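## Task

Lift the orange microphone out of its stand and set it down on an empty area of the table, where it must rest motionless without contacting any other object on the table. At the finish, its stand must be standing upright on the table. No stand may tilt far over while its own microphone is in contact with it. Releasing the orange microphone while it is moving quickly, or letting it drop or slide downward by more than a few centimetres in total, may count as failure. Anything that stays in place at the end only because the robot is holding it is not counted as achieved.

## Robot and tools

Robot: two arms, left_arm and right_arm, each with six joints and a parallel gripper. The names are labels only; they do not mean image left or right. Loose objects may occasionally get a short external shove. Nothing may end up off the table, and the arms must not collide with or press hard on each other.

World frame (used by every printed pose): origin on the table surface midway between the arms, +x outward across the table, +z up, left_arm on the +y side. Positions are in metres, orientations as quaternions wxyz. Printed hand positions carry some error, growing with reach. A gripper's fingers extend along its own +z and close along its own y; end_effector_position is the point between the pads, under 1 cm behind the tips.

Tool execute_actions, argument actions: a list holding zero or one item. An empty list only reports the current state. A motion item is {"rows": [...], "steps": n} with n from 1 to 15 (default 15); each control step lasts 1/30 s. Each row drives one step and the final row is reused if rows run out. A wait item is {"steps": n} with n up to 300, counted from the previous result, and your writing time eats into it. Optional pictures (boolean) chooses whether camera images come back; by default they do. A rejected call moves nothing.

Each row is a single flat list of 14 numbers covering both arms, always all 14: left_arm waist, shoulder, elbow, wrist pitch, wrist yaw, wrist roll, opening, then the same seven for right_arm. The six joint values are absolute target angles in radians in each joint's own space (the same form as the Joint positions line), not offsets. Nominal ranges: waist -2.618 to 3.054, shoulder 0.000 to 3.142, elbow 0.000 to 3.142, wrist pitch -1.571 to 1.571, wrist yaw -1.571 to 1.571, wrist roll -2.094 to 2.094. True ends may differ by up to 0.036 rad either way. A target more than 0.036 rad beyond a stated end, and further out than the joint's last reported angle, causes refusal; a target beyond the real end is clipped there and the reply says "joint sent to its limit" (possibly about an earlier, still-running move). Missing that line does not prove more travel exists. Opening is an absolute value from -1 (shut) to +1 (wide open, about 0.087 m pad gap).

Motion limits: each joint's sent target stays within a lead of its measured angle per step (waist 0.202, shoulder 0.258, elbow 0.238, wrist pitch 0.573, wrist yaw and roll 0.522 rad), and if an arm's targets would shift the gripper over 70 mm from where it is measured, all its targets are pulled back proportionally. Distant goals therefore take several calls. Friction can leave a joint up to about 0.031 rad short, and changes smaller than that may do nothing. Between calls, and while you think, arms keep heading to the last row sent, until everything nearly stops or a step is HELD; fingers still in motion finish their travel.

Gripping: grip_measured reports finger opening on the command scale, each gripper biased by up to about 1 mm. Away from the extremes, fingers go to where grip_measured equals your command. To hold something, command about 0.02 below its grip_measured for a firm grip, less for a gentle one. Pads push at most about 20 N; closing fast can press harder and may spring the fingers open, so close gently.

Result lines: the state line lists left_arm | right_arm pose. Joint positions and Joint velocities give per arm the six joints (rad, rad/s) then pad gap (m, m/s). "joint command not followed" means a clearance check altered or blocked some joint targets; the rest of the row still ran. HELD flags steps where your row was partly or wholly not sent. MOTOR HOT appears from 75 °C; at 90 °C that arm halts for 10 s (after which that level is disabled on it for 5 minutes, then re-arms); at 100 °C that arm's motors and gripper go limp and it drops until cooled. These halts appear as OVER-TEMPERATURE FAULT lines. Holding loads heats motors, even while idle, so avoid lingering with weight in the gripper. Some heat carries into the next scene.

Cameras: cam_head_left, cam_head_right, cam_left_wrist, cam_right_wrist, each 504x504, sent in that order. The calibration block gives OpenCV-style intrinsics K, distortion D, and T_world_to_cam in metres; wrist camera poses follow the arm's reported joints. Actual cameras can deviate slightly from these numbers. zoom_image takes camera (one of the four names) and region [x0, y0, x1, y1] in pixels of that camera's latest image, origin at top-left, at most 504 by 504, and returns an enlarged view.

finished_scene takes scene, the number of the scene being closed; it is final, grades the scene and gives the next scene's task. Replying without any tool call ends everything. Call it only once the microphone rests on the table, released and still, and the stands are upright.

Avoid: dropping or sliding the orange microphone down, releasing it while it moves, tipping stands while a microphone touches them, knocking items off the table, hard impacts or shoves, and arm-to-arm contact. Smooth, efficient motion is preferred.

Each tool is called after "Call:" as name(argument=value, ...) on one line, values as JSON.

## Session

I'll start by looking at the current state of the scene.

Call:
execute_actions(actions=[])

Scene clock: 0.00 s of 4800.00 s.
left_arm: end_effector_position=(+0.6229, +0.3338, +0.3589) grip_measured=+1.000 end_effector_quat_wxyz=(+0.684, -0.333, +0.581, +0.289) | right_arm: end_effector_position=(+0.1942, -0.2109, +0.1894) grip_measured=+1.000 end_effector_quat_wxyz=(-0.071, +0.453, +0.883, +0.102)
Joint positions: left_arm=[-0.155  2.178  2.067  0.369 -1.154  0.115  0.087] | right_arm=[ 0.388  1.323  1.302 -1.488 -0.242  1.332  0.087]
Joint velocities: left_arm=[-0.002 -0.002 -0.012  0.007 -0.022 -0.037  0.   ] | right_arm=[-0.017  0.007 -0.022  0.022 -0.037 -0.095  0.   ]

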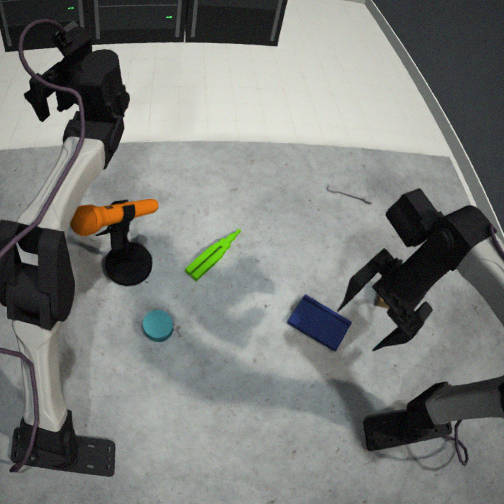

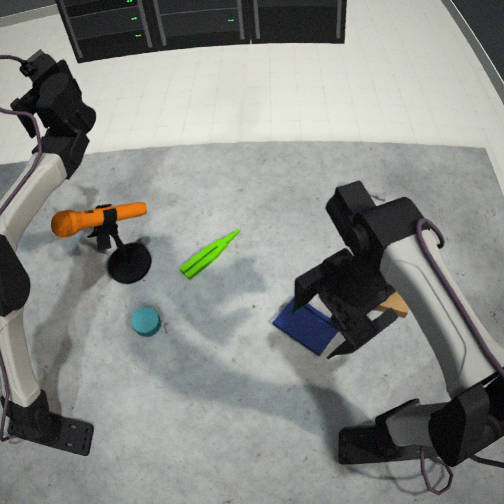

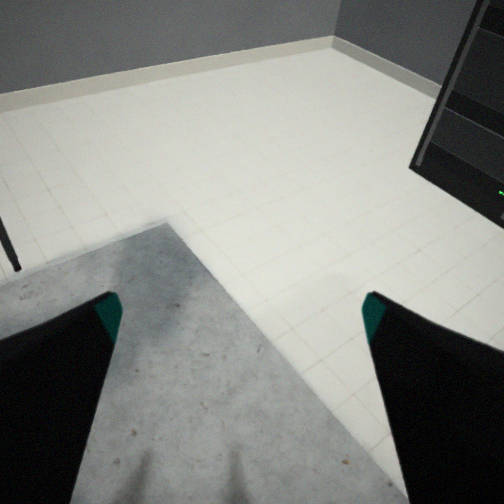

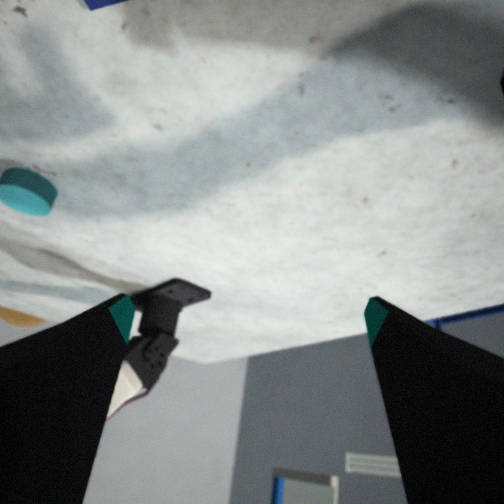

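Call:
zoom_image(camera="cam_head_left", region=[50, 170, 200, 320])

Call:
zoom_image(camera="cam_head_right", region=[30, 170, 180, 320])

Region (50, 170, 200, 320) of cam_head_left's 504x504 image, scaled by 3.360, with more detail than that image has.

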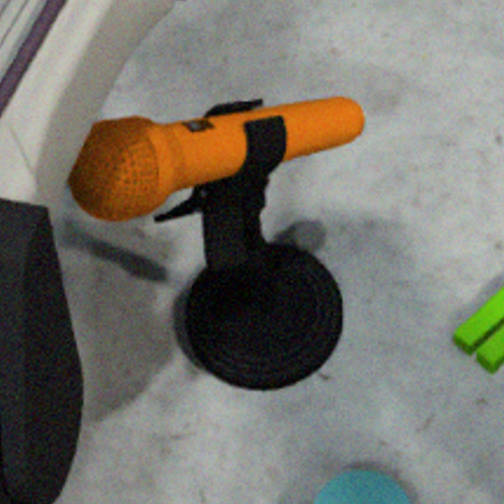

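Region (30, 170, 180, 320) of cam_head_right's 504x504 image, scaled by 3.360, with more detail than that image has.

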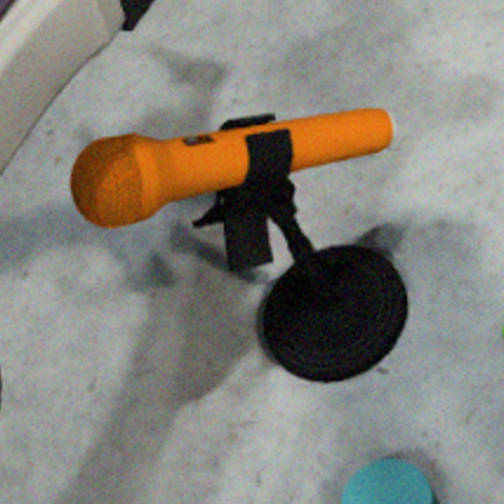

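Call:
execute_actions(actions=[{"rows": [[-0.25, 1.5, 1.8, 0.369, 0.0, 0.115, 1, 0.886, 1.323, 1.302, 0.3, 0.0, 0.0, 1]], "steps": 15}], pictures=false)

Scene clock: 104.37 s of 4800.00 s.
left_arm: end_effector_position=(+0.5191, +0.2224, +0.5734) grip_measured=+1.000 end_effector_quat_wxyz=(+0.863, -0.049, +0.503, -0.001) | right_arm: end_effector_position=(+0.2970, -0.0270, +0.3108) grip_measured=+1.000 end_effector_quat_wxyz=(+0.489, -0.240, +0.770, +0.333)
Joint positions: left_arm=[-0.231  1.643  1.846  0.346 -0.361  0.115  0.087] | right_arm=[ 0.871  1.322  1.299 -0.282 -0.041  0.283  0.087]
Joint velocities: left_arm=[-0.017 -1.087 -0.002  0.007  1.473 -0.007  0.   ] | right_arm=[-0.017 -0.022  0.012  2.103  0.11  -1.106  0.   ]
Steps of this call (steps 1 to 90: nothing new was sent; then 100.87 s passed at rest; steps 91 to 105: all 15 steps of this action). Readings (joint positions):
91: left_arm=[-0.158 2.153 2.031 0.370 -1.098 0.115] | right_arm=[0.415 1.322 1.299 -1.445 -0.203 1.264]
92: left_arm=[-0.164 2.109 1.963 0.363 -1.026 0.115] | right_arm=[0.473 1.322 1.299 -1.353 -0.161 1.176]
94: left_arm=[-0.187 2.032 1.886 0.349 -0.909 0.115] | right_arm=[0.595 1.322 1.299 -1.161 -0.111 1.009]
98: left_arm=[-0.224 1.899 1.848 0.345 -0.703 0.115] | right_arm=[0.801 1.322 1.299 -0.818 -0.065 0.707]
105: the state above

Call:
execute_actions(actions=[{"rows": [[-0.25, 1.5, 1.8, -0.9, 0.0, 0.115, 1, 0.886, 1.78, 0.76, 1.36, 0.0, 0.0, 1]], "steps": 15}], pictures=false)

Call:
execute_actions(actions=[{"steps": 20}])

Scene clock: 106.07 s of 4800.00 s.
left_arm: end_effector_position=(+0.4573, +0.1766, +0.4318) grip_measured=+1.000 end_effector_quat_wxyz=(+0.641, +0.165, +0.747, -0.065) | right_arm: end_effector_position=(+0.3617, +0.0225, +0.1727) grip_measured=+1.000 end_effector_quat_wxyz=(+0.676, -0.278, +0.605, +0.317)
Joint positions: left_arm=[-0.238  1.481  1.822 -0.511 -0.009  0.115  0.087] | right_arm=[ 0.871  1.807  0.746  1.175 -0.01   0.01   0.087]
Joint velocities: left_arm=[ 0.012 -0.007 -0.012 -1.897  0.007  0.007  0.   ] | right_arm=[-0.002  0.002 -0.027  0.564 -0.022  0.007  0.   ]
Steps of this call (steps 1 to 36: the robot went on to your last target; steps 37 to 51: all 15 steps of this action). Readings (joint positions):
37: left_arm=[-0.238 1.484 1.822 0.341 -0.009 0.115] | right_arm=[0.871 1.333 1.283 0.350 -0.010 0.010]
38: left_arm=[-0.238 1.481 1.822 0.288 -0.009 0.115] | right_arm=[0.871 1.353 1.260 0.437 -0.010 0.010]
40: left_arm=[-0.238 1.481 1.822 0.173 -0.009 0.115] | right_arm=[0.871 1.417 1.202 0.593 -0.010 0.010]
44: left_arm=[-0.238 1.481 1.822 -0.072 -0.009 0.115] | right_arm=[0.871 1.603 1.044 0.889 -0.010 0.010]
51: the state above

Scene clock: 106.73 s of 4800.00 s.
left_arm: end_effector_position=(+0.4126, +0.1918, +0.3498) grip_measured=+1.000 end_effector_quat_wxyz=(+0.488, +0.189, +0.851, -0.048) | right_arm: end_effector_position=(+0.3594, +0.0199, +0.2254) grip_measured=+1.000 end_effector_quat_wxyz=(+0.731, -0.247, +0.536, +0.342)
Joint positions: left_arm=[-0.238  1.481  1.822 -0.887 -0.009  0.115  0.087] | right_arm=[ 0.871  1.792  0.746  1.354 -0.01   0.009  0.087]
Joint velocities: left_arm=[-0.007 -0.017 -0.007 -0.066 -0.022 -0.007  0.   ] | right_arm=[ 0.002 -0.002 -0.002 -0.007 -0.051 -0.007  0.   ]
Steps of this call (steps 1 to 20: the robot went on to your last target). Readings (joint positions):
1: left_arm=[-0.238 1.481 1.822 -0.574 -0.009 0.115] | right_arm=[0.871 1.807 0.746 1.202 -0.010 0.010]
2: left_arm=[-0.238 1.481 1.822 -0.635 -0.009 0.115] | right_arm=[0.871 1.803 0.746 1.235 -0.010 0.010]
4: left_arm=[-0.238 1.481 1.822 -0.736 -0.009 0.115] | right_arm=[0.871 1.795 0.746 1.284 -0.010 0.009]
8: left_arm=[-0.238 1.481 1.822 -0.834 -0.009 0.115] | right_arm=[0.871 1.792 0.746 1.333 -0.010 0.009]
20: the state above
camera_calibration (this result's frames):
cam_left_wrist: T_world_to_cam=[[-0.373414, -0.921966, -0.102669, 0.364553], [-0.91128, 0.385275, -0.14537, 0.374637], [0.173582, 0.0392773, -0.984036, 0.407376], [0, 0, 0, 1]] pos_world=[0.406816, 0.175766, 0.492762]
cam_right_wrist: T_world_to_cam=[[0.766539, -0.642191, 0.00303099, -0.269455], [-0.342947, -0.413333, -0.84353, 0.345999], [0.54296, 0.645559, -0.537073, 0.0555131], [0, 0, 0, 1]] pos_world=[0.295066, -0.0658656, 0.322492]

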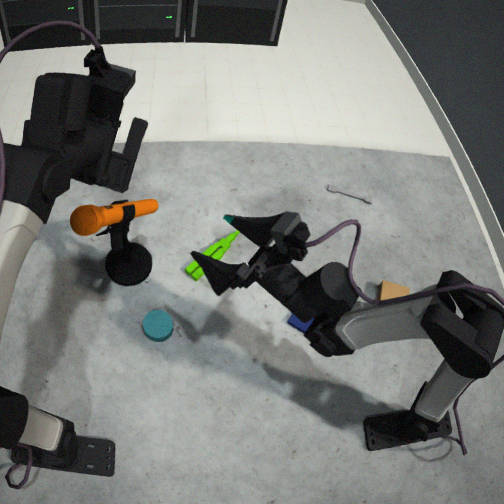

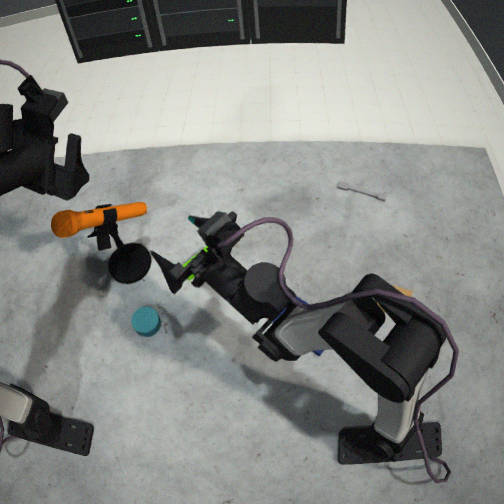

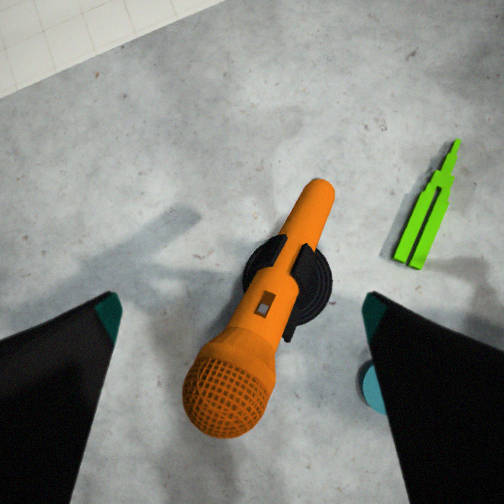

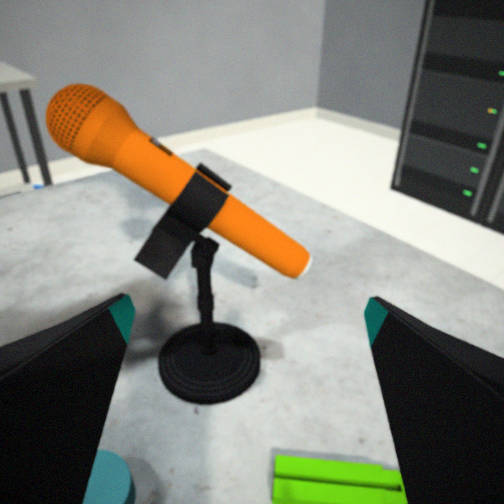

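Call:
zoom_image(camera="cam_right_wrist", region=[30, 70, 370, 410])

Call:
zoom_image(camera="cam_left_wrist", region=[140, 160, 420, 440])

Call:
zoom_image(camera="cam_right_wrist", region=[110, 140, 290, 320])

Region (30, 70, 370, 410) of cam_right_wrist's 504x504 image, scaled by 1.482, with more detail than that image has.

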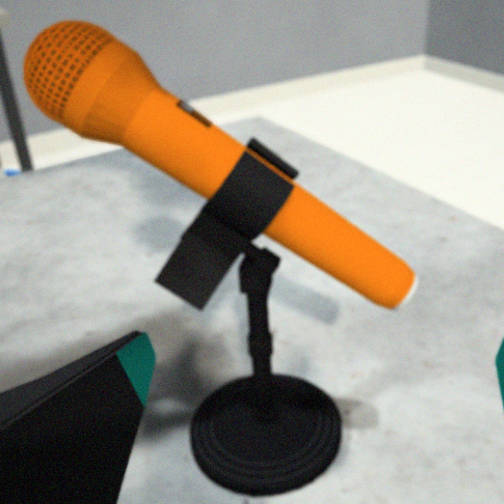

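Region (140, 160, 420, 440) of cam_left_wrist's 504x504 image, scaled by 1.800, with more detail than that image has.

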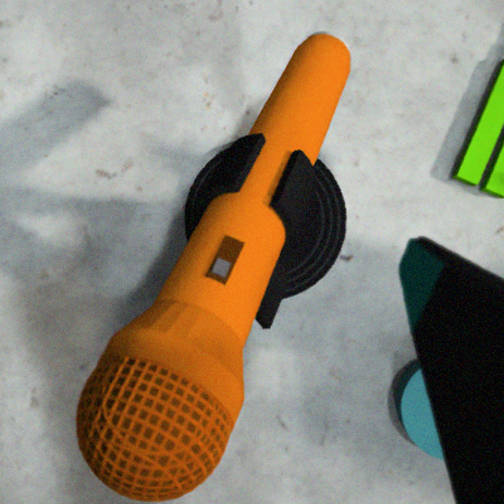

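Region (110, 140, 290, 320) of cam_right_wrist's 504x504 image, scaled by 2.800, with more detail than that image has.

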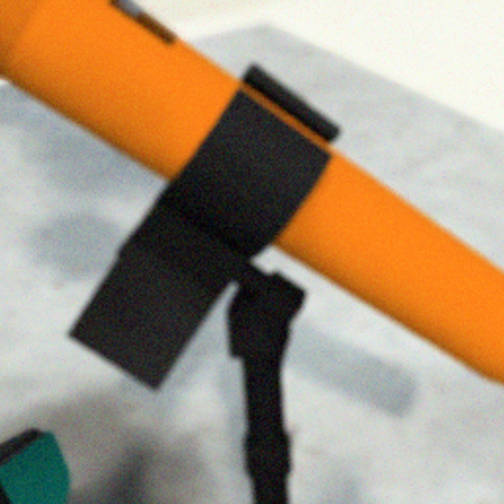

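Call:
zoom_image(camera="cam_head_left", region=[180, 190, 380, 360])

Call:
zoom_image(camera="cam_head_right", region=[0, 50, 200, 250])

Region (180, 190, 380, 360) of cam_head_left's 504x504 image, scaled by 2.520, with more detail than that image has; it fills the top 428 rows of this view, and the rest is white.

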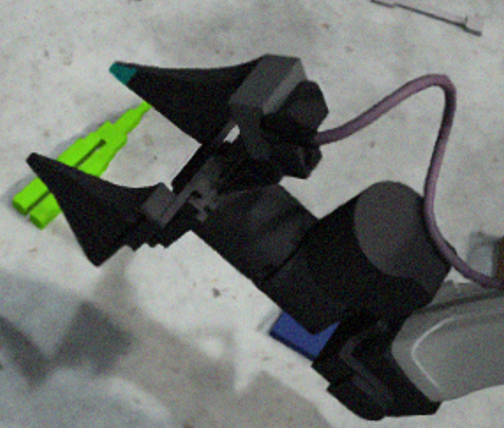

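Region (0, 50, 200, 250) of cam_head_right's 504x504 image, scaled by 2.520, with more detail than that image has.

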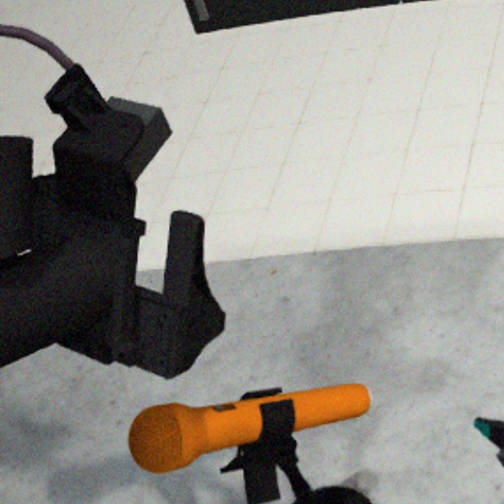

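Call:
execute_actions(actions=[{"rows": [[-0.255,1.48,1.80,-0.91,-0.02,0.14,1,0.89,1.80,0.775,1.36,0,0,1],[-0.262,1.46,1.80,-0.93,-0.04,0.19,1,0.895,1.83,0.795,1.36,0,0,1],[-0.272,1.44,1.80,-0.96,-0.07,0.25,1,0.90,1.87,0.82,1.36,0,0,1],[-0.284,1.42,1.80,-1.00,-0.10,0.31,1,0.905,1.91,0.85,1.36,0,0,1],[-0.296,1.41,1.80,-1.04,-0.13,0.37,1,0.91,1.95,0.88,1.36,0,0,1],[-0.308,1.40,1.80,-1.08,-0.16,0.43,1,0.915,1.99,0.91,1.36,0,0,1],[-0.32,1.40,1.80,-1.12,-0.19,0.49,1,0.92,2.03,0.94,1.36,0,0,1],[-0.332,1.40,1.80,-1.16,-0.22,0.55,1,0.925,2.07,0.97,1.36,0,0,1],[-0.344,1.40,1.80,-1.20,-0.25,0.61,1,0.93,2.11,1.00,1.36,0,0,1],[-0.356,1.40,1.80,-1.24,-0.28,0.67,1,0.935,2.15,1.03,1.36,0,0,1],[-0.366,1.40,1.80,-1.28,-0.31,0.73,1,0.94,2.19,1.06,1.36,0,0,1],[-0.374,1.40,1.80,-1.32,-0.33,0.78,1,0.943,2.23,1.085,1.36,0,0,1],[-0.38,1.40,1.80,-1.36,-0.35,0.82,1,0.945,2.26,1.105,1.36,0,0,1],[-0.383,1.40,1.80,-1.39,-0.36,0.85,1,0.947,2.29,1.12,1.36,0,0,1],[-0.383,1.40,1.80,-1.405,-0.364,0.86,1,0.947,2.31,1.13,1.36,0,0,1]], "steps": 15}], pictures=false)

Call:
execute_actions(actions=[{"rows": [[-0.383,1.42,1.795,-1.405,-0.364,0.86,1,0.947,2.31,1.13,1.36,0,0,1],[-0.383,1.44,1.79,-1.405,-0.364,0.86,1,0.947,2.31,1.13,1.36,0,0,1],[-0.383,1.46,1.785,-1.405,-0.364,0.86,1,0.947,2.31,1.13,1.36,0,0,1],[-0.383,1.48,1.78,-1.405,-0.364,0.86,1,0.947,2.31,1.13,1.36,0,0,1],[-0.383,1.50,1.78,-1.405,-0.364,0.86,1,0.947,2.31,1.13,1.36,0,0,1],[-0.383,1.52,1.78,-1.405,-0.364,0.86,1,0.947,2.31,1.13,1.36,0,0,1],[-0.383,1.53,1.78,-1.405,-0.364,0.86,1,0.947,2.31,1.13,1.36,0,0,1]], "steps": 15}])

Scene clock: 227.23 s of 4800.00 s.
left_arm: end_effector_position=(+0.3434, +0.2435, +0.3290) grip_measured=+1.000 end_effector_quat_wxyz=(+0.332, +0.462, +0.805, +0.169) | right_arm: end_effector_position=(+0.3878, +0.1101, +0.1317) grip_measured=+1.000 end_effector_quat_wxyz=(+0.694, -0.280, +0.562, +0.352)
Joint positions: left_arm=[-0.367  1.41   1.822 -1.261 -0.278  0.689  0.087] | right_arm=[ 0.935  2.246  1.089  1.371 -0.008  0.009  0.087]
Joint velocities: left_arm=[-0.11  -0.002 -0.012 -0.989 -0.476  1.136  0.   ] | right_arm=[ 0.061  0.872  0.418 -0.051 -0.051 -0.037  0.   ]
Steps of this call (steps 1 to 15: the robot went on to your last target; steps 16 to 100: nothing new was sent; then 116.67 s passed at rest; steps 101 to 115: all 15 steps of this action). Readings (joint positions):
101: left_arm=[-0.238 1.481 1.822 -0.891 -0.009 0.117] | right_arm=[0.872 1.792 0.746 1.355 -0.010 0.009]
102: left_arm=[-0.239 1.481 1.822 -0.894 -0.013 0.128] | right_arm=[0.874 1.794 0.750 1.355 -0.009 0.009]
104: left_arm=[-0.250 1.475 1.822 -0.916 -0.035 0.175] | right_arm=[0.882 1.823 0.786 1.364 -0.009 0.009]
108: left_arm=[-0.299 1.435 1.822 -1.018 -0.114 0.341] | right_arm=[0.904 1.965 0.911 1.377 -0.008 0.009]
115: the state above

Scene clock: 227.73 s of 4800.00 s.
left_arm: end_effector_position=(+0.3449, +0.2599, +0.2814) grip_measured=+1.000 end_effector_quat_wxyz=(+0.180, +0.554, +0.786, +0.209) | right_arm: end_effector_position=(+0.3890, +0.1147, +0.1032) grip_measured=+1.000 end_effector_quat_wxyz=(+0.679, -0.289, +0.579, +0.346)
Joint positions: left_arm=[-0.37   1.531  1.794 -1.39  -0.352  0.847  0.087] | right_arm=[ 0.938  2.304  1.11   1.356 -0.008  0.009  0.087]
Joint velocities: left_arm=[ 0.007 -0.017 -0.007 -0.037 -0.022  0.022  0.   ] | right_arm=[-0.027 -0.002 -0.007 -0.007  0.022 -0.022  0.   ]
Steps of this call (steps 1 to 15: all 15 steps of this action). Readings (joint positions):
1: left_arm=[-0.370 1.410 1.822 -1.291 -0.293 0.722] | right_arm=[0.937 2.271 1.099 1.367 -0.008 0.009]
2: left_arm=[-0.370 1.410 1.822 -1.314 -0.305 0.749] | right_arm=[0.938 2.288 1.101 1.361 -0.008 0.009]
4: left_arm=[-0.370 1.419 1.822 -1.346 -0.324 0.786] | right_arm=[0.938 2.303 1.101 1.351 -0.008 0.009]
8: left_arm=[-0.370 1.483 1.818 -1.374 -0.344 0.825] | right_arm=[0.938 2.304 1.107 1.354 -0.008 0.009]
15: the state above
camera_calibration (this result's frames):
cam_left_wrist: T_world_to_cam=[[-0.797182, -0.297753, -0.525209, 0.497784], [-0.598023, 0.508864, 0.619214, -0.078586], [0.0828867, 0.807713, -0.58372, 0.0679953], [0, 0, 0, 1]] pos_world=[0.344192, 0.133286, 0.349793]
cam_right_wrist: T_world_to_cam=[[0.806956, -0.590611, 0.000511748, -0.252209], [-0.386373, -0.52856, -0.75587, 0.313301], [0.446696, 0.609757, -0.654721, -0.0337091], [0, 0, 0, 1]] pos_world=[0.33963, 0.0371954, 0.214874]

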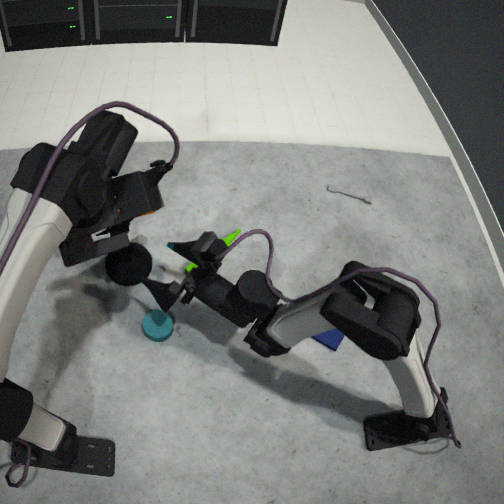

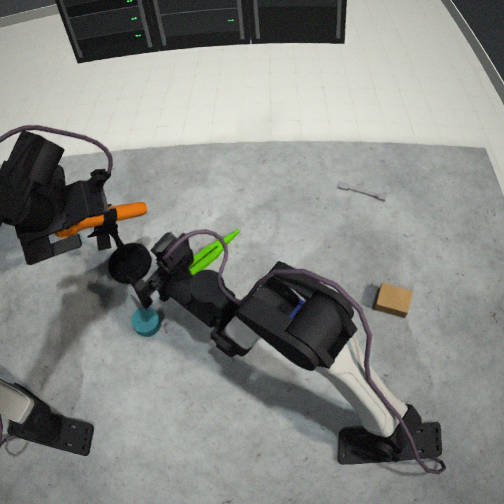

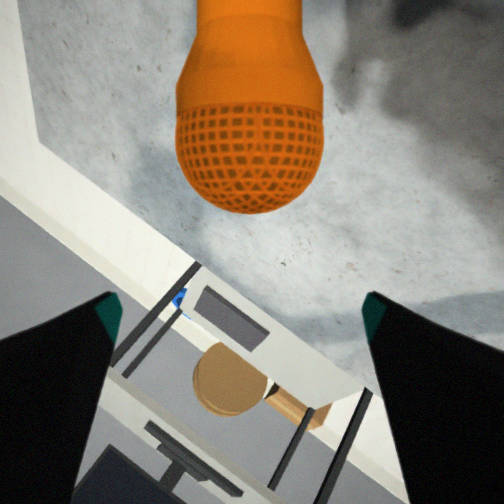

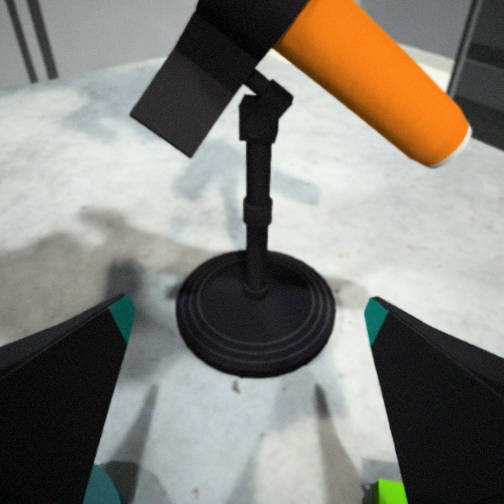

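Call:
execute_actions(actions=[{"rows": [[-0.384,1.535,1.779,-1.395,-0.365,0.855,1,0.944,2.322,1.140,1.355,0,0,1],[-0.387,1.543,1.778,-1.385,-0.366,0.850,1,0.940,2.336,1.155,1.347,0,0,1],[-0.390,1.553,1.776,-1.375,-0.367,0.846,1,0.936,2.350,1.175,1.337,0,0,1],[-0.393,1.564,1.774,-1.365,-0.368,0.843,1,0.932,2.361,1.194,1.326,0,0,1],[-0.396,1.577,1.772,-1.354,-0.370,0.840,1,0.928,2.372,1.218,1.313,0,0,1],[-0.400,1.590,1.770,-1.339,-0.372,0.837,1,0.924,2.383,1.241,1.300,0,0,1],[-0.404,1.603,1.768,-1.325,-0.373,0.834,1,0.92,2.394,1.265,1.287,0,0,1],[-0.407,1.615,1.766,-1.311,-0.375,0.830,1,0.92,2.405,1.288,1.274,0,0,1],[-0.411,1.628,1.764,-1.297,-0.377,0.825,1,0.92,2.415,1.310,1.261,0,0,1],[-0.415,1.641,1.762,-1.282,-0.378,0.820,1,0.92,2.426,1.332,1.248,0,0,1],[-0.419,1.654,1.760,-1.268,-0.380,0.816,1,0.92,2.437,1.354,1.235,0,0,1],[-0.422,1.667,1.758,-1.254,-0.381,0.811,1,0.92,2.448,1.377,1.222,0,0,1],[-0.426,1.680,1.756,-1.240,-0.383,0.807,1,0.92,2.459,1.401,1.209,0,0,1],[-0.430,1.693,1.755,-1.225,-0.385,0.802,1,0.92,2.470,1.425,1.196,0,0,1],[-0.433,1.706,1.755,-1.211,-0.386,0.797,1,0.92,2.481,1.450,1.183,0,0,1]], "steps": 15}], pictures=false)

Call:
execute_actions(actions=[{"rows": [[-0.437,1.719,1.755,-1.197,-0.388,0.793,1,0.92,2.491,1.474,1.170,0,0,1],[-0.441,1.732,1.755,-1.183,-0.390,0.788,1,0.92,2.502,1.498,1.157,0,0,1],[-0.444,1.745,1.755,-1.168,-0.391,0.784,1,0.92,2.513,1.523,1.144,0,0,1],[-0.447,1.755,1.755,-1.157,-0.393,0.780,1,0.92,2.522,1.543,1.134,0,0,1],[-0.450,1.766,1.755,-1.146,-0.394,0.776,1,0.92,2.530,1.562,1.123,0,0,1],[-0.453,1.775,1.755,-1.136,-0.395,0.773,1,0.92,2.538,1.578,1.114,0,0,1],[-0.455,1.781,1.755,-1.129,-0.396,0.771,1,0.92,2.543,1.590,1.108,0,0,1],[-0.456,1.786,1.755,-1.123,-0.397,0.769,1,0.92,2.548,1.599,1.103,0,0,1],[-0.457,1.789,1.755,-1.12,-0.397,0.768,1,0.92,2.55,1.604,1.10,0,0,1]], "steps": 15}])

Scene clock: 264.77 s of 4800.00 s.
left_arm: end_effector_position=(+0.3798, +0.2285, +0.2457) grip_measured=+1.000 end_effector_quat_wxyz=(+0.168, +0.563, +0.782, +0.210) | right_arm: end_effector_position=(+0.4250, +0.1539, +0.1139) grip_measured=+1.000 end_effector_quat_wxyz=(+0.693, -0.279, +0.565, +0.350)
Joint positions: left_arm=[-0.413  1.665  1.784 -1.281 -0.371  0.822  0.087] | right_arm=[ 0.93   2.435  1.391  1.252 -0.008  0.009  0.087]
Joint velocities: left_arm=[-0.1    0.403 -0.095  0.33   0.037 -0.11   0.   ] | right_arm=[-0.002  0.335  0.696 -0.374 -0.051  0.051  0.   ]
Steps of this call (steps 1 to 15: the robot went on to your last target; steps 16 to 100: nothing new was sent; then 33.20 s passed at rest; steps 101 to 115: all 15 steps of this action). Readings (joint positions):
101: left_arm=[-0.370 1.531 1.794 -1.394 -0.355 0.852] | right_arm=[0.938 2.304 1.110 1.356 -0.008 0.009]
102: left_arm=[-0.370 1.531 1.794 -1.394 -0.355 0.852] | right_arm=[0.938 2.304 1.113 1.356 -0.008 0.009]
104: left_arm=[-0.373 1.532 1.794 -1.392 -0.357 0.852] | right_arm=[0.938 2.317 1.141 1.355 -0.008 0.009]
108: left_arm=[-0.387 1.560 1.794 -1.368 -0.362 0.847] | right_arm=[0.937 2.358 1.230 1.330 -0.008 0.009]
115: the state above

Scene clock: 265.27 s of 4800.00 s.
left_arm: end_effector_position=(+0.4124, +0.2068, +0.2205) grip_measured=+1.000 end_effector_quat_wxyz=(+0.180, +0.549, +0.784, +0.228) | right_arm: end_effector_position=(+0.4487, +0.1753, +0.1107) grip_measured=+1.000 end_effector_quat_wxyz=(+0.693, -0.277, +0.569, +0.345)
Joint positions: left_arm=[-0.438  1.768  1.778 -1.153 -0.419  0.786  0.087] | right_arm=[ 0.922  2.525  1.578  1.146 -0.006  0.01   0.087]
Joint velocities: left_arm=[-0.007 -0.002  0.002 -0.022  0.022 -0.007  0.   ] | right_arm=[-0.017 -0.002  0.017 -0.051  0.037 -0.051  0.   ]
Steps of this call (steps 1 to 15: all 15 steps of this action). Readings (joint positions):
1: left_arm=[-0.417 1.679 1.781 -1.268 -0.372 0.818] | right_arm=[0.930 2.446 1.415 1.239 -0.008 0.009]
2: left_arm=[-0.420 1.693 1.780 -1.255 -0.374 0.814] | right_arm=[0.930 2.457 1.439 1.226 -0.008 0.009]
4: left_arm=[-0.428 1.720 1.778 -1.228 -0.377 0.806] | right_arm=[0.930 2.479 1.486 1.200 -0.008 0.009]
8: left_arm=[-0.438 1.761 1.778 -1.180 -0.391 0.792] | right_arm=[0.930 2.511 1.558 1.163 -0.008 0.010]
15: the state above
camera_calibration (this result's frames):
cam_left_wrist: T_world_to_cam=[[-0.780798, -0.290983, -0.552887, 0.501836], [-0.618675, 0.483539, 0.619219, 0.0402523], [0.0871601, 0.825542, -0.55757, 0.0585314], [0, 0, 0, 1]] pos_world=[0.411634, 0.0782423, 0.285169]
cam_right_wrist: T_world_to_cam=[[0.796109, -0.605154, -0.000197334, -0.257101], [-0.379133, -0.498514, -0.779578, 0.368268], [0.471666, 0.620704, -0.626305, -0.108699], [0, 0, 0, 1]] pos_world=[0.395573, 0.095471, 0.218964]

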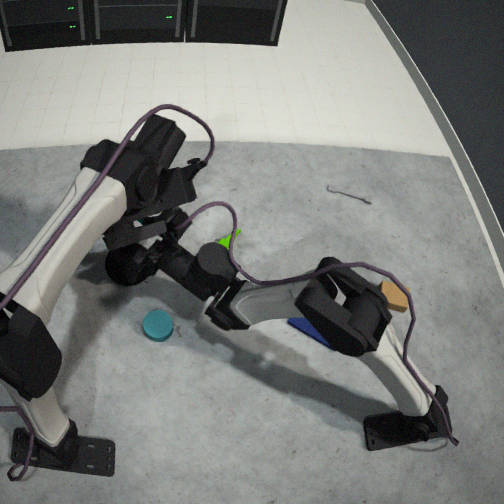

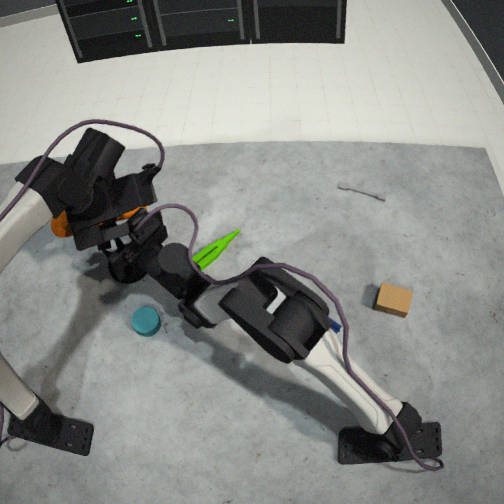

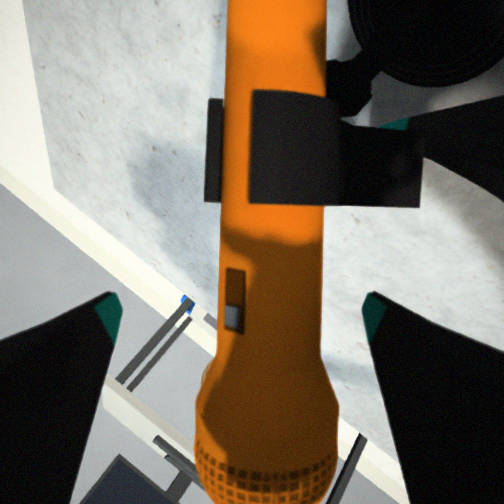

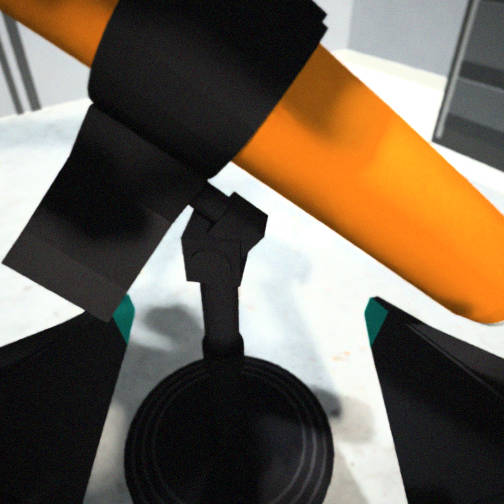

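Call:
execute_actions(actions=[{"rows": [[-0.44,1.76,1.76,-1.17,-0.39,0.79,1,0.925,2.55,1.604,1.10,0,0,1],[-0.43,1.73,1.76,-1.20,-0.385,0.80,1,0.93,2.55,1.604,1.10,0,0,1],[-0.42,1.70,1.76,-1.23,-0.38,0.81,1,0.935,2.555,1.604,1.10,0,0,1],[-0.41,1.67,1.76,-1.26,-0.37,0.82,1,0.94,2.56,1.606,1.095,0,0,1],[-0.41,1.67,1.76,-1.26,-0.37,0.82,1,0.945,2.57,1.608,1.09,0,0,1],[-0.41,1.67,1.76,-1.26,-0.37,0.82,1,0.948,2.58,1.61,1.085,0,0,1],[-0.41,1.67,1.76,-1.26,-0.37,0.82,1,0.948,2.585,1.61,1.085,0,0,1]], "steps": 15}])

Scene clock: 277.30 s of 4800.00 s.
left_arm: end_effector_position=(+0.3868, +0.2224, +0.2436) grip_measured=+1.000 end_effector_quat_wxyz=(+0.179, +0.558, +0.782, +0.214) | right_arm: end_effector_position=(+0.4406, +0.1838, +0.0807) grip_measured=+1.000 end_effector_quat_wxyz=(+0.670, -0.294, +0.591, +0.340)
Joint positions: left_arm=[-0.422  1.676  1.778 -1.244 -0.382  0.811  0.087] | right_arm=[ 0.94   2.563  1.593  1.099 -0.004  0.009  0.087]
Joint velocities: left_arm=[-0.002  0.002  0.027 -0.066 -0.007 -0.007  0.   ] | right_arm=[ 0.002 -0.002  0.002 -0.037 -0.007  0.051  0.   ]
Steps of this call (steps 1 to 15: the robot went on to your last target; steps 16 to 100: nothing new was sent; then 8.20 s passed at rest; steps 101 to 115: all 15 steps of this action). Readings (joint positions):
101: left_arm=[-0.438 1.768 1.778 -1.152 -0.423 0.787] | right_arm=[0.922 2.525 1.579 1.143 -0.004 0.010]
102: left_arm=[-0.437 1.767 1.778 -1.155 -0.423 0.788] | right_arm=[0.922 2.525 1.579 1.143 -0.004 0.010]
104: left_arm=[-0.432 1.752 1.778 -1.175 -0.412 0.793] | right_arm=[0.924 2.525 1.579 1.137 -0.004 0.009]
108: left_arm=[-0.423 1.693 1.778 -1.221 -0.393 0.805] | right_arm=[0.933 2.543 1.593 1.122 -0.004 0.009]
115: the state above
camera_calibration (this result's frames):
cam_left_wrist: T_world_to_cam=[[-0.797602, -0.284055, -0.532112, 0.499001], [-0.596059, 0.506362, 0.623146, -0.0122069], [0.0924335, 0.814193, -0.573189, 0.065014], [0, 0, 0, 1]] pos_world=[0.384719, 0.0949909, 0.310397]
cam_right_wrist: T_world_to_cam=[[0.805374, -0.592767, -0.0000869057, -0.251914], [-0.402634, -0.546937, -0.733993, 0.361517], [0.43504, 0.591174, -0.679157, -0.103121], [0, 0, 0, 1]] pos_world=[0.393305, 0.109364, 0.195294]

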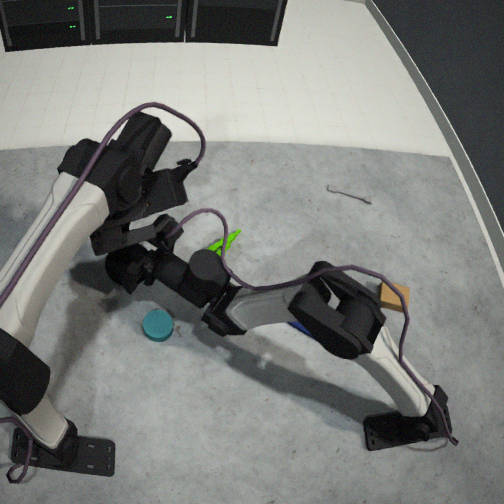

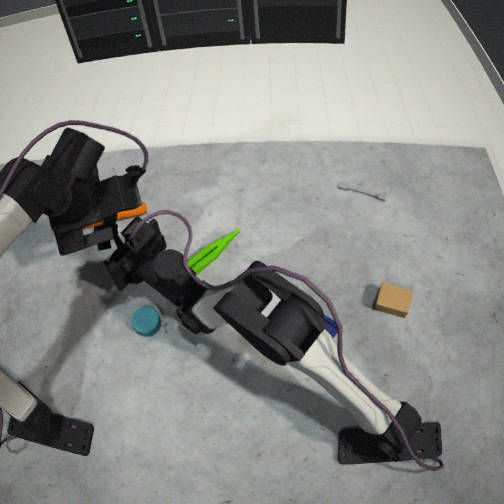

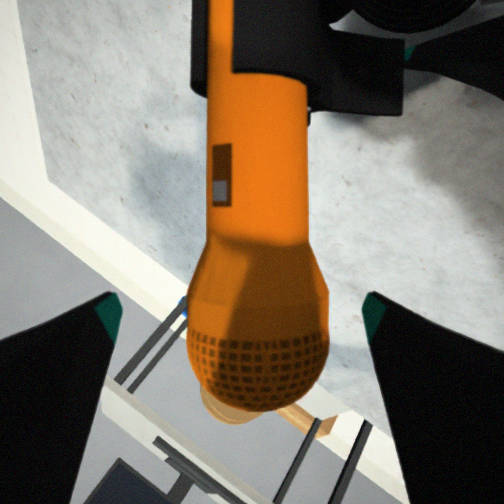

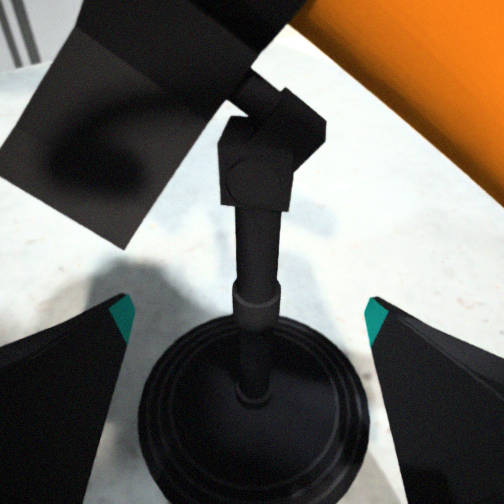

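Call:
execute_actions(actions=[{"rows": [[-0.409,1.682,1.80,-1.262,-0.366,0.798,0.95,0.948,2.585,1.61,1.085,0,0,0.9],[-0.408,1.694,1.81,-1.264,-0.361,0.790,0.95,0.948,2.585,1.61,1.085,0,0,0.78],[-0.407,1.709,1.823,-1.267,-0.354,0.780,0.95,0.948,2.585,1.61,1.085,0,0,0.66],[-0.405,1.726,1.838,-1.271,-0.346,0.769,0.95,0.948,2.585,1.61,1.085,0,0,0.54],[-0.404,1.743,1.853,-1.275,-0.338,0.758,0.95,0.948,2.585,1.61,1.085,0,0,0.42],[-0.402,1.760,1.868,-1.279,-0.330,0.747,0.95,0.948,2.585,1.61,1.085,0,0,0.30],[-0.401,1.777,1.883,-1.283,-0.322,0.736,0.95,0.948,2.585,1.61,1.085,0,0,0.18],[-0.399,1.794,1.898,-1.287,-0.314,0.725,0.95,0.948,2.585,1.61,1.085,0,0,0.06],[-0.398,1.811,1.913,-1.291,-0.306,0.714,0.95,0.948,2.585,1.61,1.085,0,0,-0.06],[-0.396,1.828,1.928,-1.295,-0.298,0.703,0.95,0.948,2.585,1.61,1.085,0,0,-0.18],[-0.394,1.845,1.943,-1.299,-0.290,0.692,0.95,0.948,2.585,1.61,1.085,0,0,-0.28],[-0.393,1.860,1.956,-1.303,-0.282,0.682,0.95,0.948,2.585,1.61,1.085,0,0,-0.36],[-0.391,1.874,1.968,-1.306,-0.276,0.672,0.95,0.948,2.585,1.61,1.085,0,0,-0.43],[-0.390,1.885,1.978,-1.309,-0.271,0.665,0.95,0.948,2.585,1.61,1.085,0,0,-0.48],[-0.389,1.892,1.984,-1.311,-0.267,0.66,0.95,0.948,2.585,1.61,1.085,0,0,-0.52]], "steps": 15}], pictures=false)

Call:
execute_actions(actions=[{"rows": [[-0.389,1.892,1.984,-1.311,-0.267,0.66,0.95,0.948,2.585,1.61,1.085,0,0,-0.54],[-0.389,1.892,1.984,-1.311,-0.267,0.66,0.95,0.948,2.585,1.61,1.085,0,0,-0.56],[-0.389,1.892,1.984,-1.311,-0.267,0.66,0.95,0.948,2.585,1.61,1.085,0,0,-0.58],[-0.389,1.892,1.984,-1.311,-0.267,0.66,0.95,0.948,2.585,1.61,1.085,0,0,-0.60],[-0.389,1.892,1.984,-1.311,-0.267,0.66,0.95,0.948,2.585,1.61,1.085,0,0,-0.62],[-0.389,1.892,1.984,-1.311,-0.267,0.66,0.95,0.948,2.585,1.61,1.085,0,0,-0.64],[-0.389,1.892,1.984,-1.311,-0.267,0.66,0.95,0.948,2.585,1.61,1.085,0,0,-0.66],[-0.389,1.892,1.984,-1.311,-0.267,0.66,0.95,0.948,2.585,1.61,1.085,0,0,-0.68],[-0.389,1.892,1.984,-1.311,-0.267,0.66,0.95,0.948,2.585,1.61,1.085,0,0,-0.70],[-0.389,1.892,1.984,-1.311,-0.267,0.66,0.95,0.948,2.585,1.61,1.085,0,0,-0.72],[-0.389,1.892,1.984,-1.311,-0.267,0.66,0.95,0.948,2.585,1.61,1.085,0,0,-0.74]], "steps": 15}])

Scene clock: 304.87 s of 4800.00 s.
left_arm: end_effector_position=(+0.4124, +0.1981, +0.2166) grip_measured=+0.950 end_effector_quat_wxyz=(+0.164, +0.525, +0.818, +0.166) | right_arm: end_effector_position=(+0.4406, +0.1838, +0.0805) grip_measured=-0.499 end_effector_quat_wxyz=(+0.670, -0.294, +0.591, +0.340)
Joint positions: left_arm=[-0.404  1.86   1.94  -1.283 -0.301  0.703  0.085] | right_arm=[ 0.94   2.563  1.593  1.098 -0.004  0.009  0.022]
Joint velocities: left_arm=[ 0.037  0.393  0.237 -0.066  0.154 -0.315 -0.   ] | right_arm=[ 0.002  0.007 -0.007 -0.037  0.022 -0.007 -0.038]
Steps of this call (steps 1 to 15: the robot went on to your last target; steps 16 to 100: nothing new was sent; then 23.73 s passed at rest; steps 101 to 115: all 15 steps of this action). Readings (joint positions):
101: left_arm=[-0.422 1.676 1.778 -1.249 -0.378 0.812] | right_arm=[0.940 2.563 1.593 1.098 -0.004 0.009]
102: left_arm=[-0.422 1.676 1.778 -1.249 -0.377 0.809] | right_arm=[0.940 2.563 1.593 1.098 -0.004 0.009]
104: left_arm=[-0.422 1.684 1.790 -1.257 -0.370 0.800] | right_arm=[0.940 2.563 1.593 1.098 -0.004 0.009]
108: left_arm=[-0.418 1.736 1.850 -1.266 -0.349 0.770] | right_arm=[0.940 2.563 1.593 1.098 -0.004 0.009]
115: the state above

Scene clock: 305.37 s of 4800.00 s.
left_arm: end_effector_position=(+0.4113, +0.1939, +0.2091) grip_measured=+0.950 end_effector_quat_wxyz=(+0.157, +0.516, +0.829, +0.150) | right_arm: end_effector_position=(+0.4424, +0.1824, +0.0805) grip_measured=-0.728 end_effector_quat_wxyz=(+0.672, -0.291, +0.593, +0.336)
Joint positions: left_arm=[-0.402  1.884  1.956 -1.299 -0.276  0.669  0.085] | right_arm=[0.94  2.563 1.593 1.098 0.008 0.006 0.012]
Joint velocities: left_arm=[-0.012  0.002 -0.007 -0.081 -0.037  0.022 -0.   ] | right_arm=[ 0.002 -0.012 -0.007 -0.022 -0.037 -0.037  0.   ]
Steps of this call (steps 1 to 15: all 15 steps of this action). Readings (joint positions):
1: left_arm=[-0.403 1.871 1.946 -1.285 -0.296 0.696] | right_arm=[0.940 2.563 1.593 1.098 -0.004 0.009]
2: left_arm=[-0.403 1.878 1.948 -1.286 -0.292 0.690] | right_arm=[0.940 2.563 1.593 1.098 -0.004 0.009]
4: left_arm=[-0.402 1.884 1.949 -1.291 -0.286 0.682] | right_arm=[0.940 2.563 1.593 1.098 -0.004 0.009]
8: left_arm=[-0.402 1.884 1.955 -1.296 -0.279 0.674] | right_arm=[0.940 2.563 1.593 1.098 0.003 0.007]
15: the state above
camera_calibration (this result's frames):
cam_left_wrist: T_world_to_cam=[[-0.810311, -0.42102, -0.407601, 0.497869], [-0.583402, 0.514174, 0.628703, 0.0304766], [-0.0551182, 0.74724, -0.662264, 0.158517], [0, 0, 0, 1]] pos_world=[0.429946, 0.0754917, 0.288752]
cam_right_wrist: T_world_to_cam=[[0.797932, -0.602747, 0.000990586, -0.249141], [-0.409121, -0.542811, -0.733468, 0.363432], [0.442634, 0.584853, -0.679723, -0.105393], [0, 0, 0, 1]] pos_world=[0.394136, 0.108745, 0.195174]

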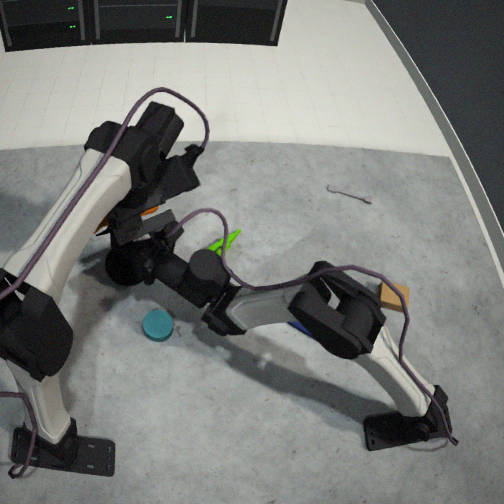

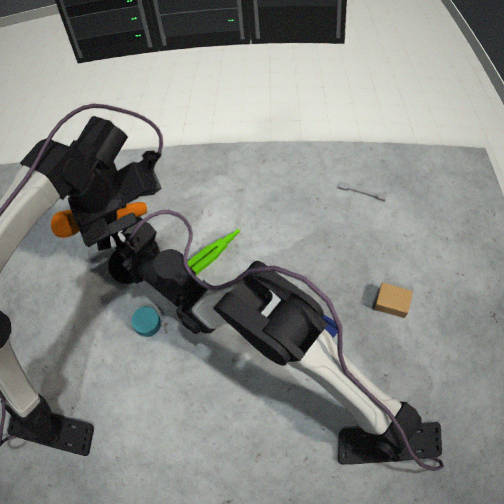

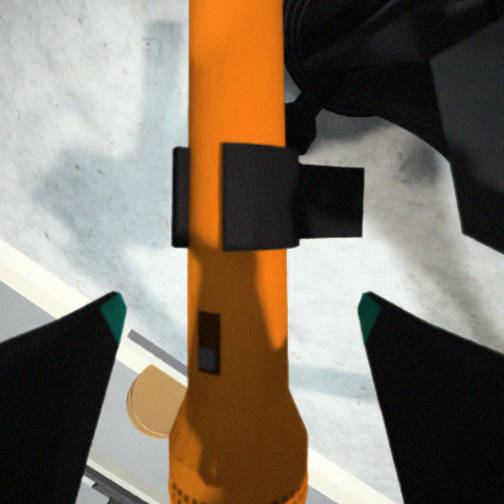

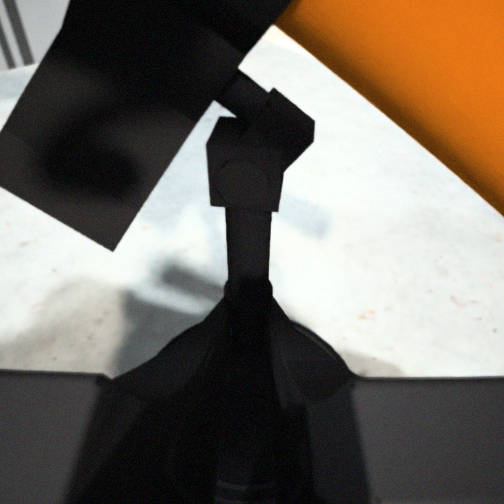

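Call:
execute_actions(actions=[{"rows": [[-0.389,1.892,1.984,-1.311,-0.267,0.66,0.82,0.948,2.585,1.61,1.085,0,0,-0.75],[-0.389,1.892,1.984,-1.311,-0.267,0.66,0.68,0.948,2.585,1.61,1.085,0,0,-0.76],[-0.389,1.892,1.984,-1.311,-0.267,0.66,0.54,0.948,2.585,1.61,1.085,0,0,-0.76],[-0.389,1.892,1.984,-1.311,-0.267,0.66,0.40,0.948,2.585,1.61,1.085,0,0,-0.76],[-0.389,1.892,1.984,-1.311,-0.267,0.66,0.26,0.948,2.585,1.61,1.085,0,0,-0.76],[-0.389,1.892,1.984,-1.311,-0.267,0.66,0.14,0.948,2.585,1.61,1.085,0,0,-0.76],[-0.389,1.892,1.984,-1.311,-0.267,0.66,0.04,0.948,2.585,1.61,1.085,0,0,-0.76],[-0.389,1.892,1.984,-1.311,-0.267,0.66,-0.03,0.948,2.585,1.61,1.085,0,0,-0.76],[-0.389,1.892,1.984,-1.311,-0.267,0.66,-0.07,0.948,2.585,1.61,1.085,0,0,-0.76],[-0.389,1.892,1.984,-1.311,-0.267,0.66,-0.10,0.948,2.585,1.61,1.085,0,0,-0.76],[-0.389,1.892,1.984,-1.311,-0.267,0.66,-0.12,0.948,2.585,1.61,1.085,0,0,-0.76],[-0.389,1.892,1.984,-1.311,-0.267,0.66,-0.14,0.948,2.585,1.61,1.085,0,0,-0.76],[-0.389,1.892,1.984,-1.311,-0.267,0.66,-0.16,0.948,2.585,1.61,1.085,0,0,-0.76],[-0.389,1.892,1.984,-1.311,-0.267,0.66,-0.18,0.948,2.585,1.61,1.085,0,0,-0.76],[-0.389,1.892,1.984,-1.311,-0.267,0.66,-0.20,0.948,2.585,1.61,1.085,0,0,-0.76]], "steps": 15}], pictures=false)

Call:
execute_actions(actions=[{"rows": [[-0.389,1.892,1.984,-1.311,-0.267,0.66,-0.22,0.948,2.585,1.61,1.085,0,0,-0.76],[-0.389,1.892,1.984,-1.311,-0.267,0.66,-0.24,0.948,2.585,1.61,1.085,0,0,-0.76],[-0.389,1.892,1.984,-1.311,-0.267,0.66,-0.26,0.948,2.585,1.61,1.085,0,0,-0.76],[-0.389,1.892,1.984,-1.311,-0.267,0.66,-0.28,0.948,2.585,1.61,1.085,0,0,-0.76]], "steps": 8}])

Scene clock: 311.47 s of 4800.00 s.
left_arm: end_effector_position=(+0.4111, +0.1940, +0.2090) grip_measured=-0.190 end_effector_quat_wxyz=(+0.157, +0.515, +0.829, +0.150) | right_arm: end_effector_position=(+0.4424, +0.1824, +0.0805) grip_measured=-0.728 end_effector_quat_wxyz=(+0.672, -0.291, +0.593, +0.336)
Joint positions: left_arm=[-0.402  1.884  1.956 -1.299 -0.277  0.668  0.035] | right_arm=[0.94  2.563 1.593 1.098 0.008 0.006 0.012]
Joint velocities: left_arm=[ 0.002 -0.022  0.012  0.037 -0.066 -0.066 -0.016] | right_arm=[ 0.002  0.022  0.007 -0.066 -0.037 -0.066  0.   ]
Steps of this call (steps 1 to 15: the robot went on to your last target; steps 16 to 100: nothing new was sent; then 2.27 s passed at rest; steps 101 to 115: all 15 steps of this action). Readings (joint positions):
101: left_arm=[-0.402 1.884 1.956 -1.299 -0.275 0.668] | right_arm=[0.940 2.563 1.593 1.098 0.008 0.006]
102: left_arm=[-0.402 1.884 1.956 -1.299 -0.275 0.668] | right_arm=[0.940 2.563 1.593 1.098 0.008 0.006]
104: left_arm=[-0.402 1.884 1.956 -1.299 -0.275 0.668] | right_arm=[0.940 2.563 1.593 1.098 0.008 0.006]
108: left_arm=[-0.402 1.884 1.956 -1.299 -0.275 0.668] | right_arm=[0.940 2.563 1.593 1.098 0.008 0.006]
115: the state above

Scene clock: 311.73 s of 4800.00 s.
left_arm: end_effector_position=(+0.4112, +0.1942, +0.2091) grip_measured=-0.222 end_effector_quat_wxyz=(+0.157, +0.515, +0.829, +0.151) | right_arm: end_effector_position=(+0.4424, +0.1824, +0.0805) grip_measured=-0.728 end_effector_quat_wxyz=(+0.672, -0.291, +0.593, +0.336)
Joint positions: left_arm=[-0.402  1.884  1.956 -1.299 -0.278  0.668  0.034] | right_arm=[0.94  2.563 1.593 1.098 0.008 0.006 0.012]
Joint velocities: left_arm=[-0.012  0.002 -0.007 -0.037 -0.081  0.037  0.   ] | right_arm=[ 0.007  0.002  0.002 -0.081  0.007  0.007 -0.   ]
Steps of this call (steps 1 to 8: all 8 steps of this action). Readings (joint positions):
1: left_arm=[-0.402 1.884 1.956 -1.299 -0.278 0.668] | right_arm=[0.940 2.563 1.593 1.098 0.008 0.006]
2: left_arm=[-0.402 1.884 1.956 -1.299 -0.278 0.668] | right_arm=[0.940 2.563 1.593 1.098 0.008 0.006]
4: left_arm=[-0.402 1.884 1.956 -1.299 -0.278 0.668] | right_arm=[0.940 2.563 1.593 1.098 0.008 0.006]
8: the state above
camera_calibration (this result's frames):
cam_left_wrist: T_world_to_cam=[[-0.809614, -0.421806, -0.408174, 0.49791], [-0.584266, 0.512544, 0.629231, 0.0307887], [-0.0562062, 0.747916, -0.661409, 0.158457], [0, 0, 0, 1]] pos_world=[0.43001, 0.0757281, 0.288665]
cam_right_wrist: T_world_to_cam=[[0.797932, -0.602747, 0.000990586, -0.249141], [-0.409121, -0.542811, -0.733468, 0.363432], [0.442634, 0.584853, -0.679723, -0.105393], [0, 0, 0, 1]] pos_world=[0.394136, 0.108745, 0.195174]

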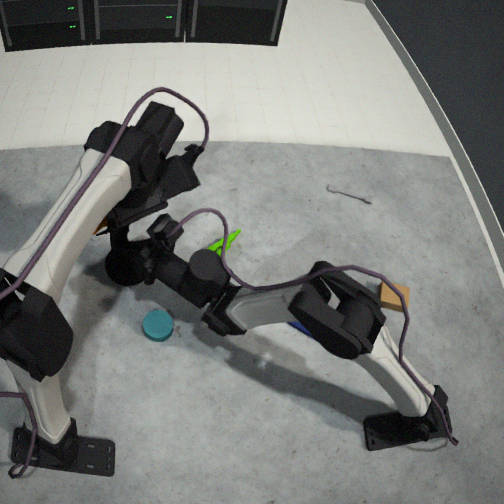

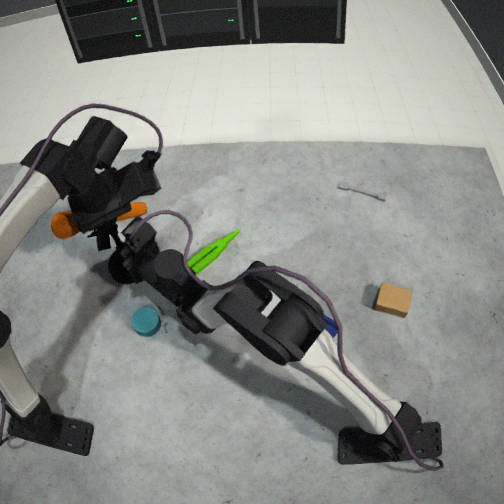

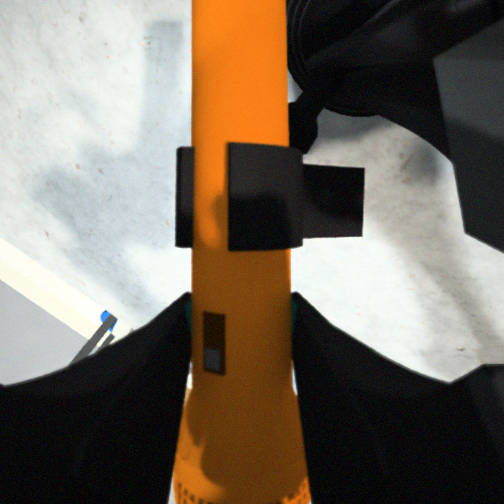

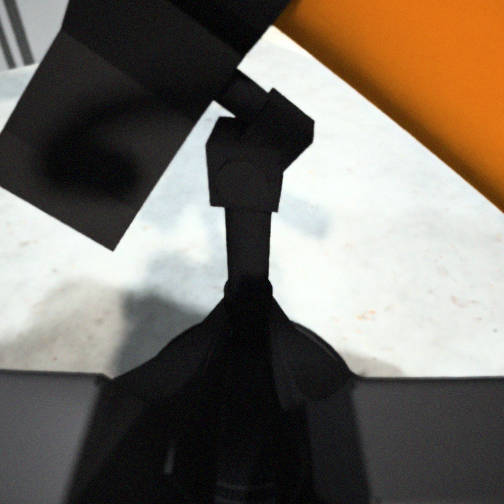

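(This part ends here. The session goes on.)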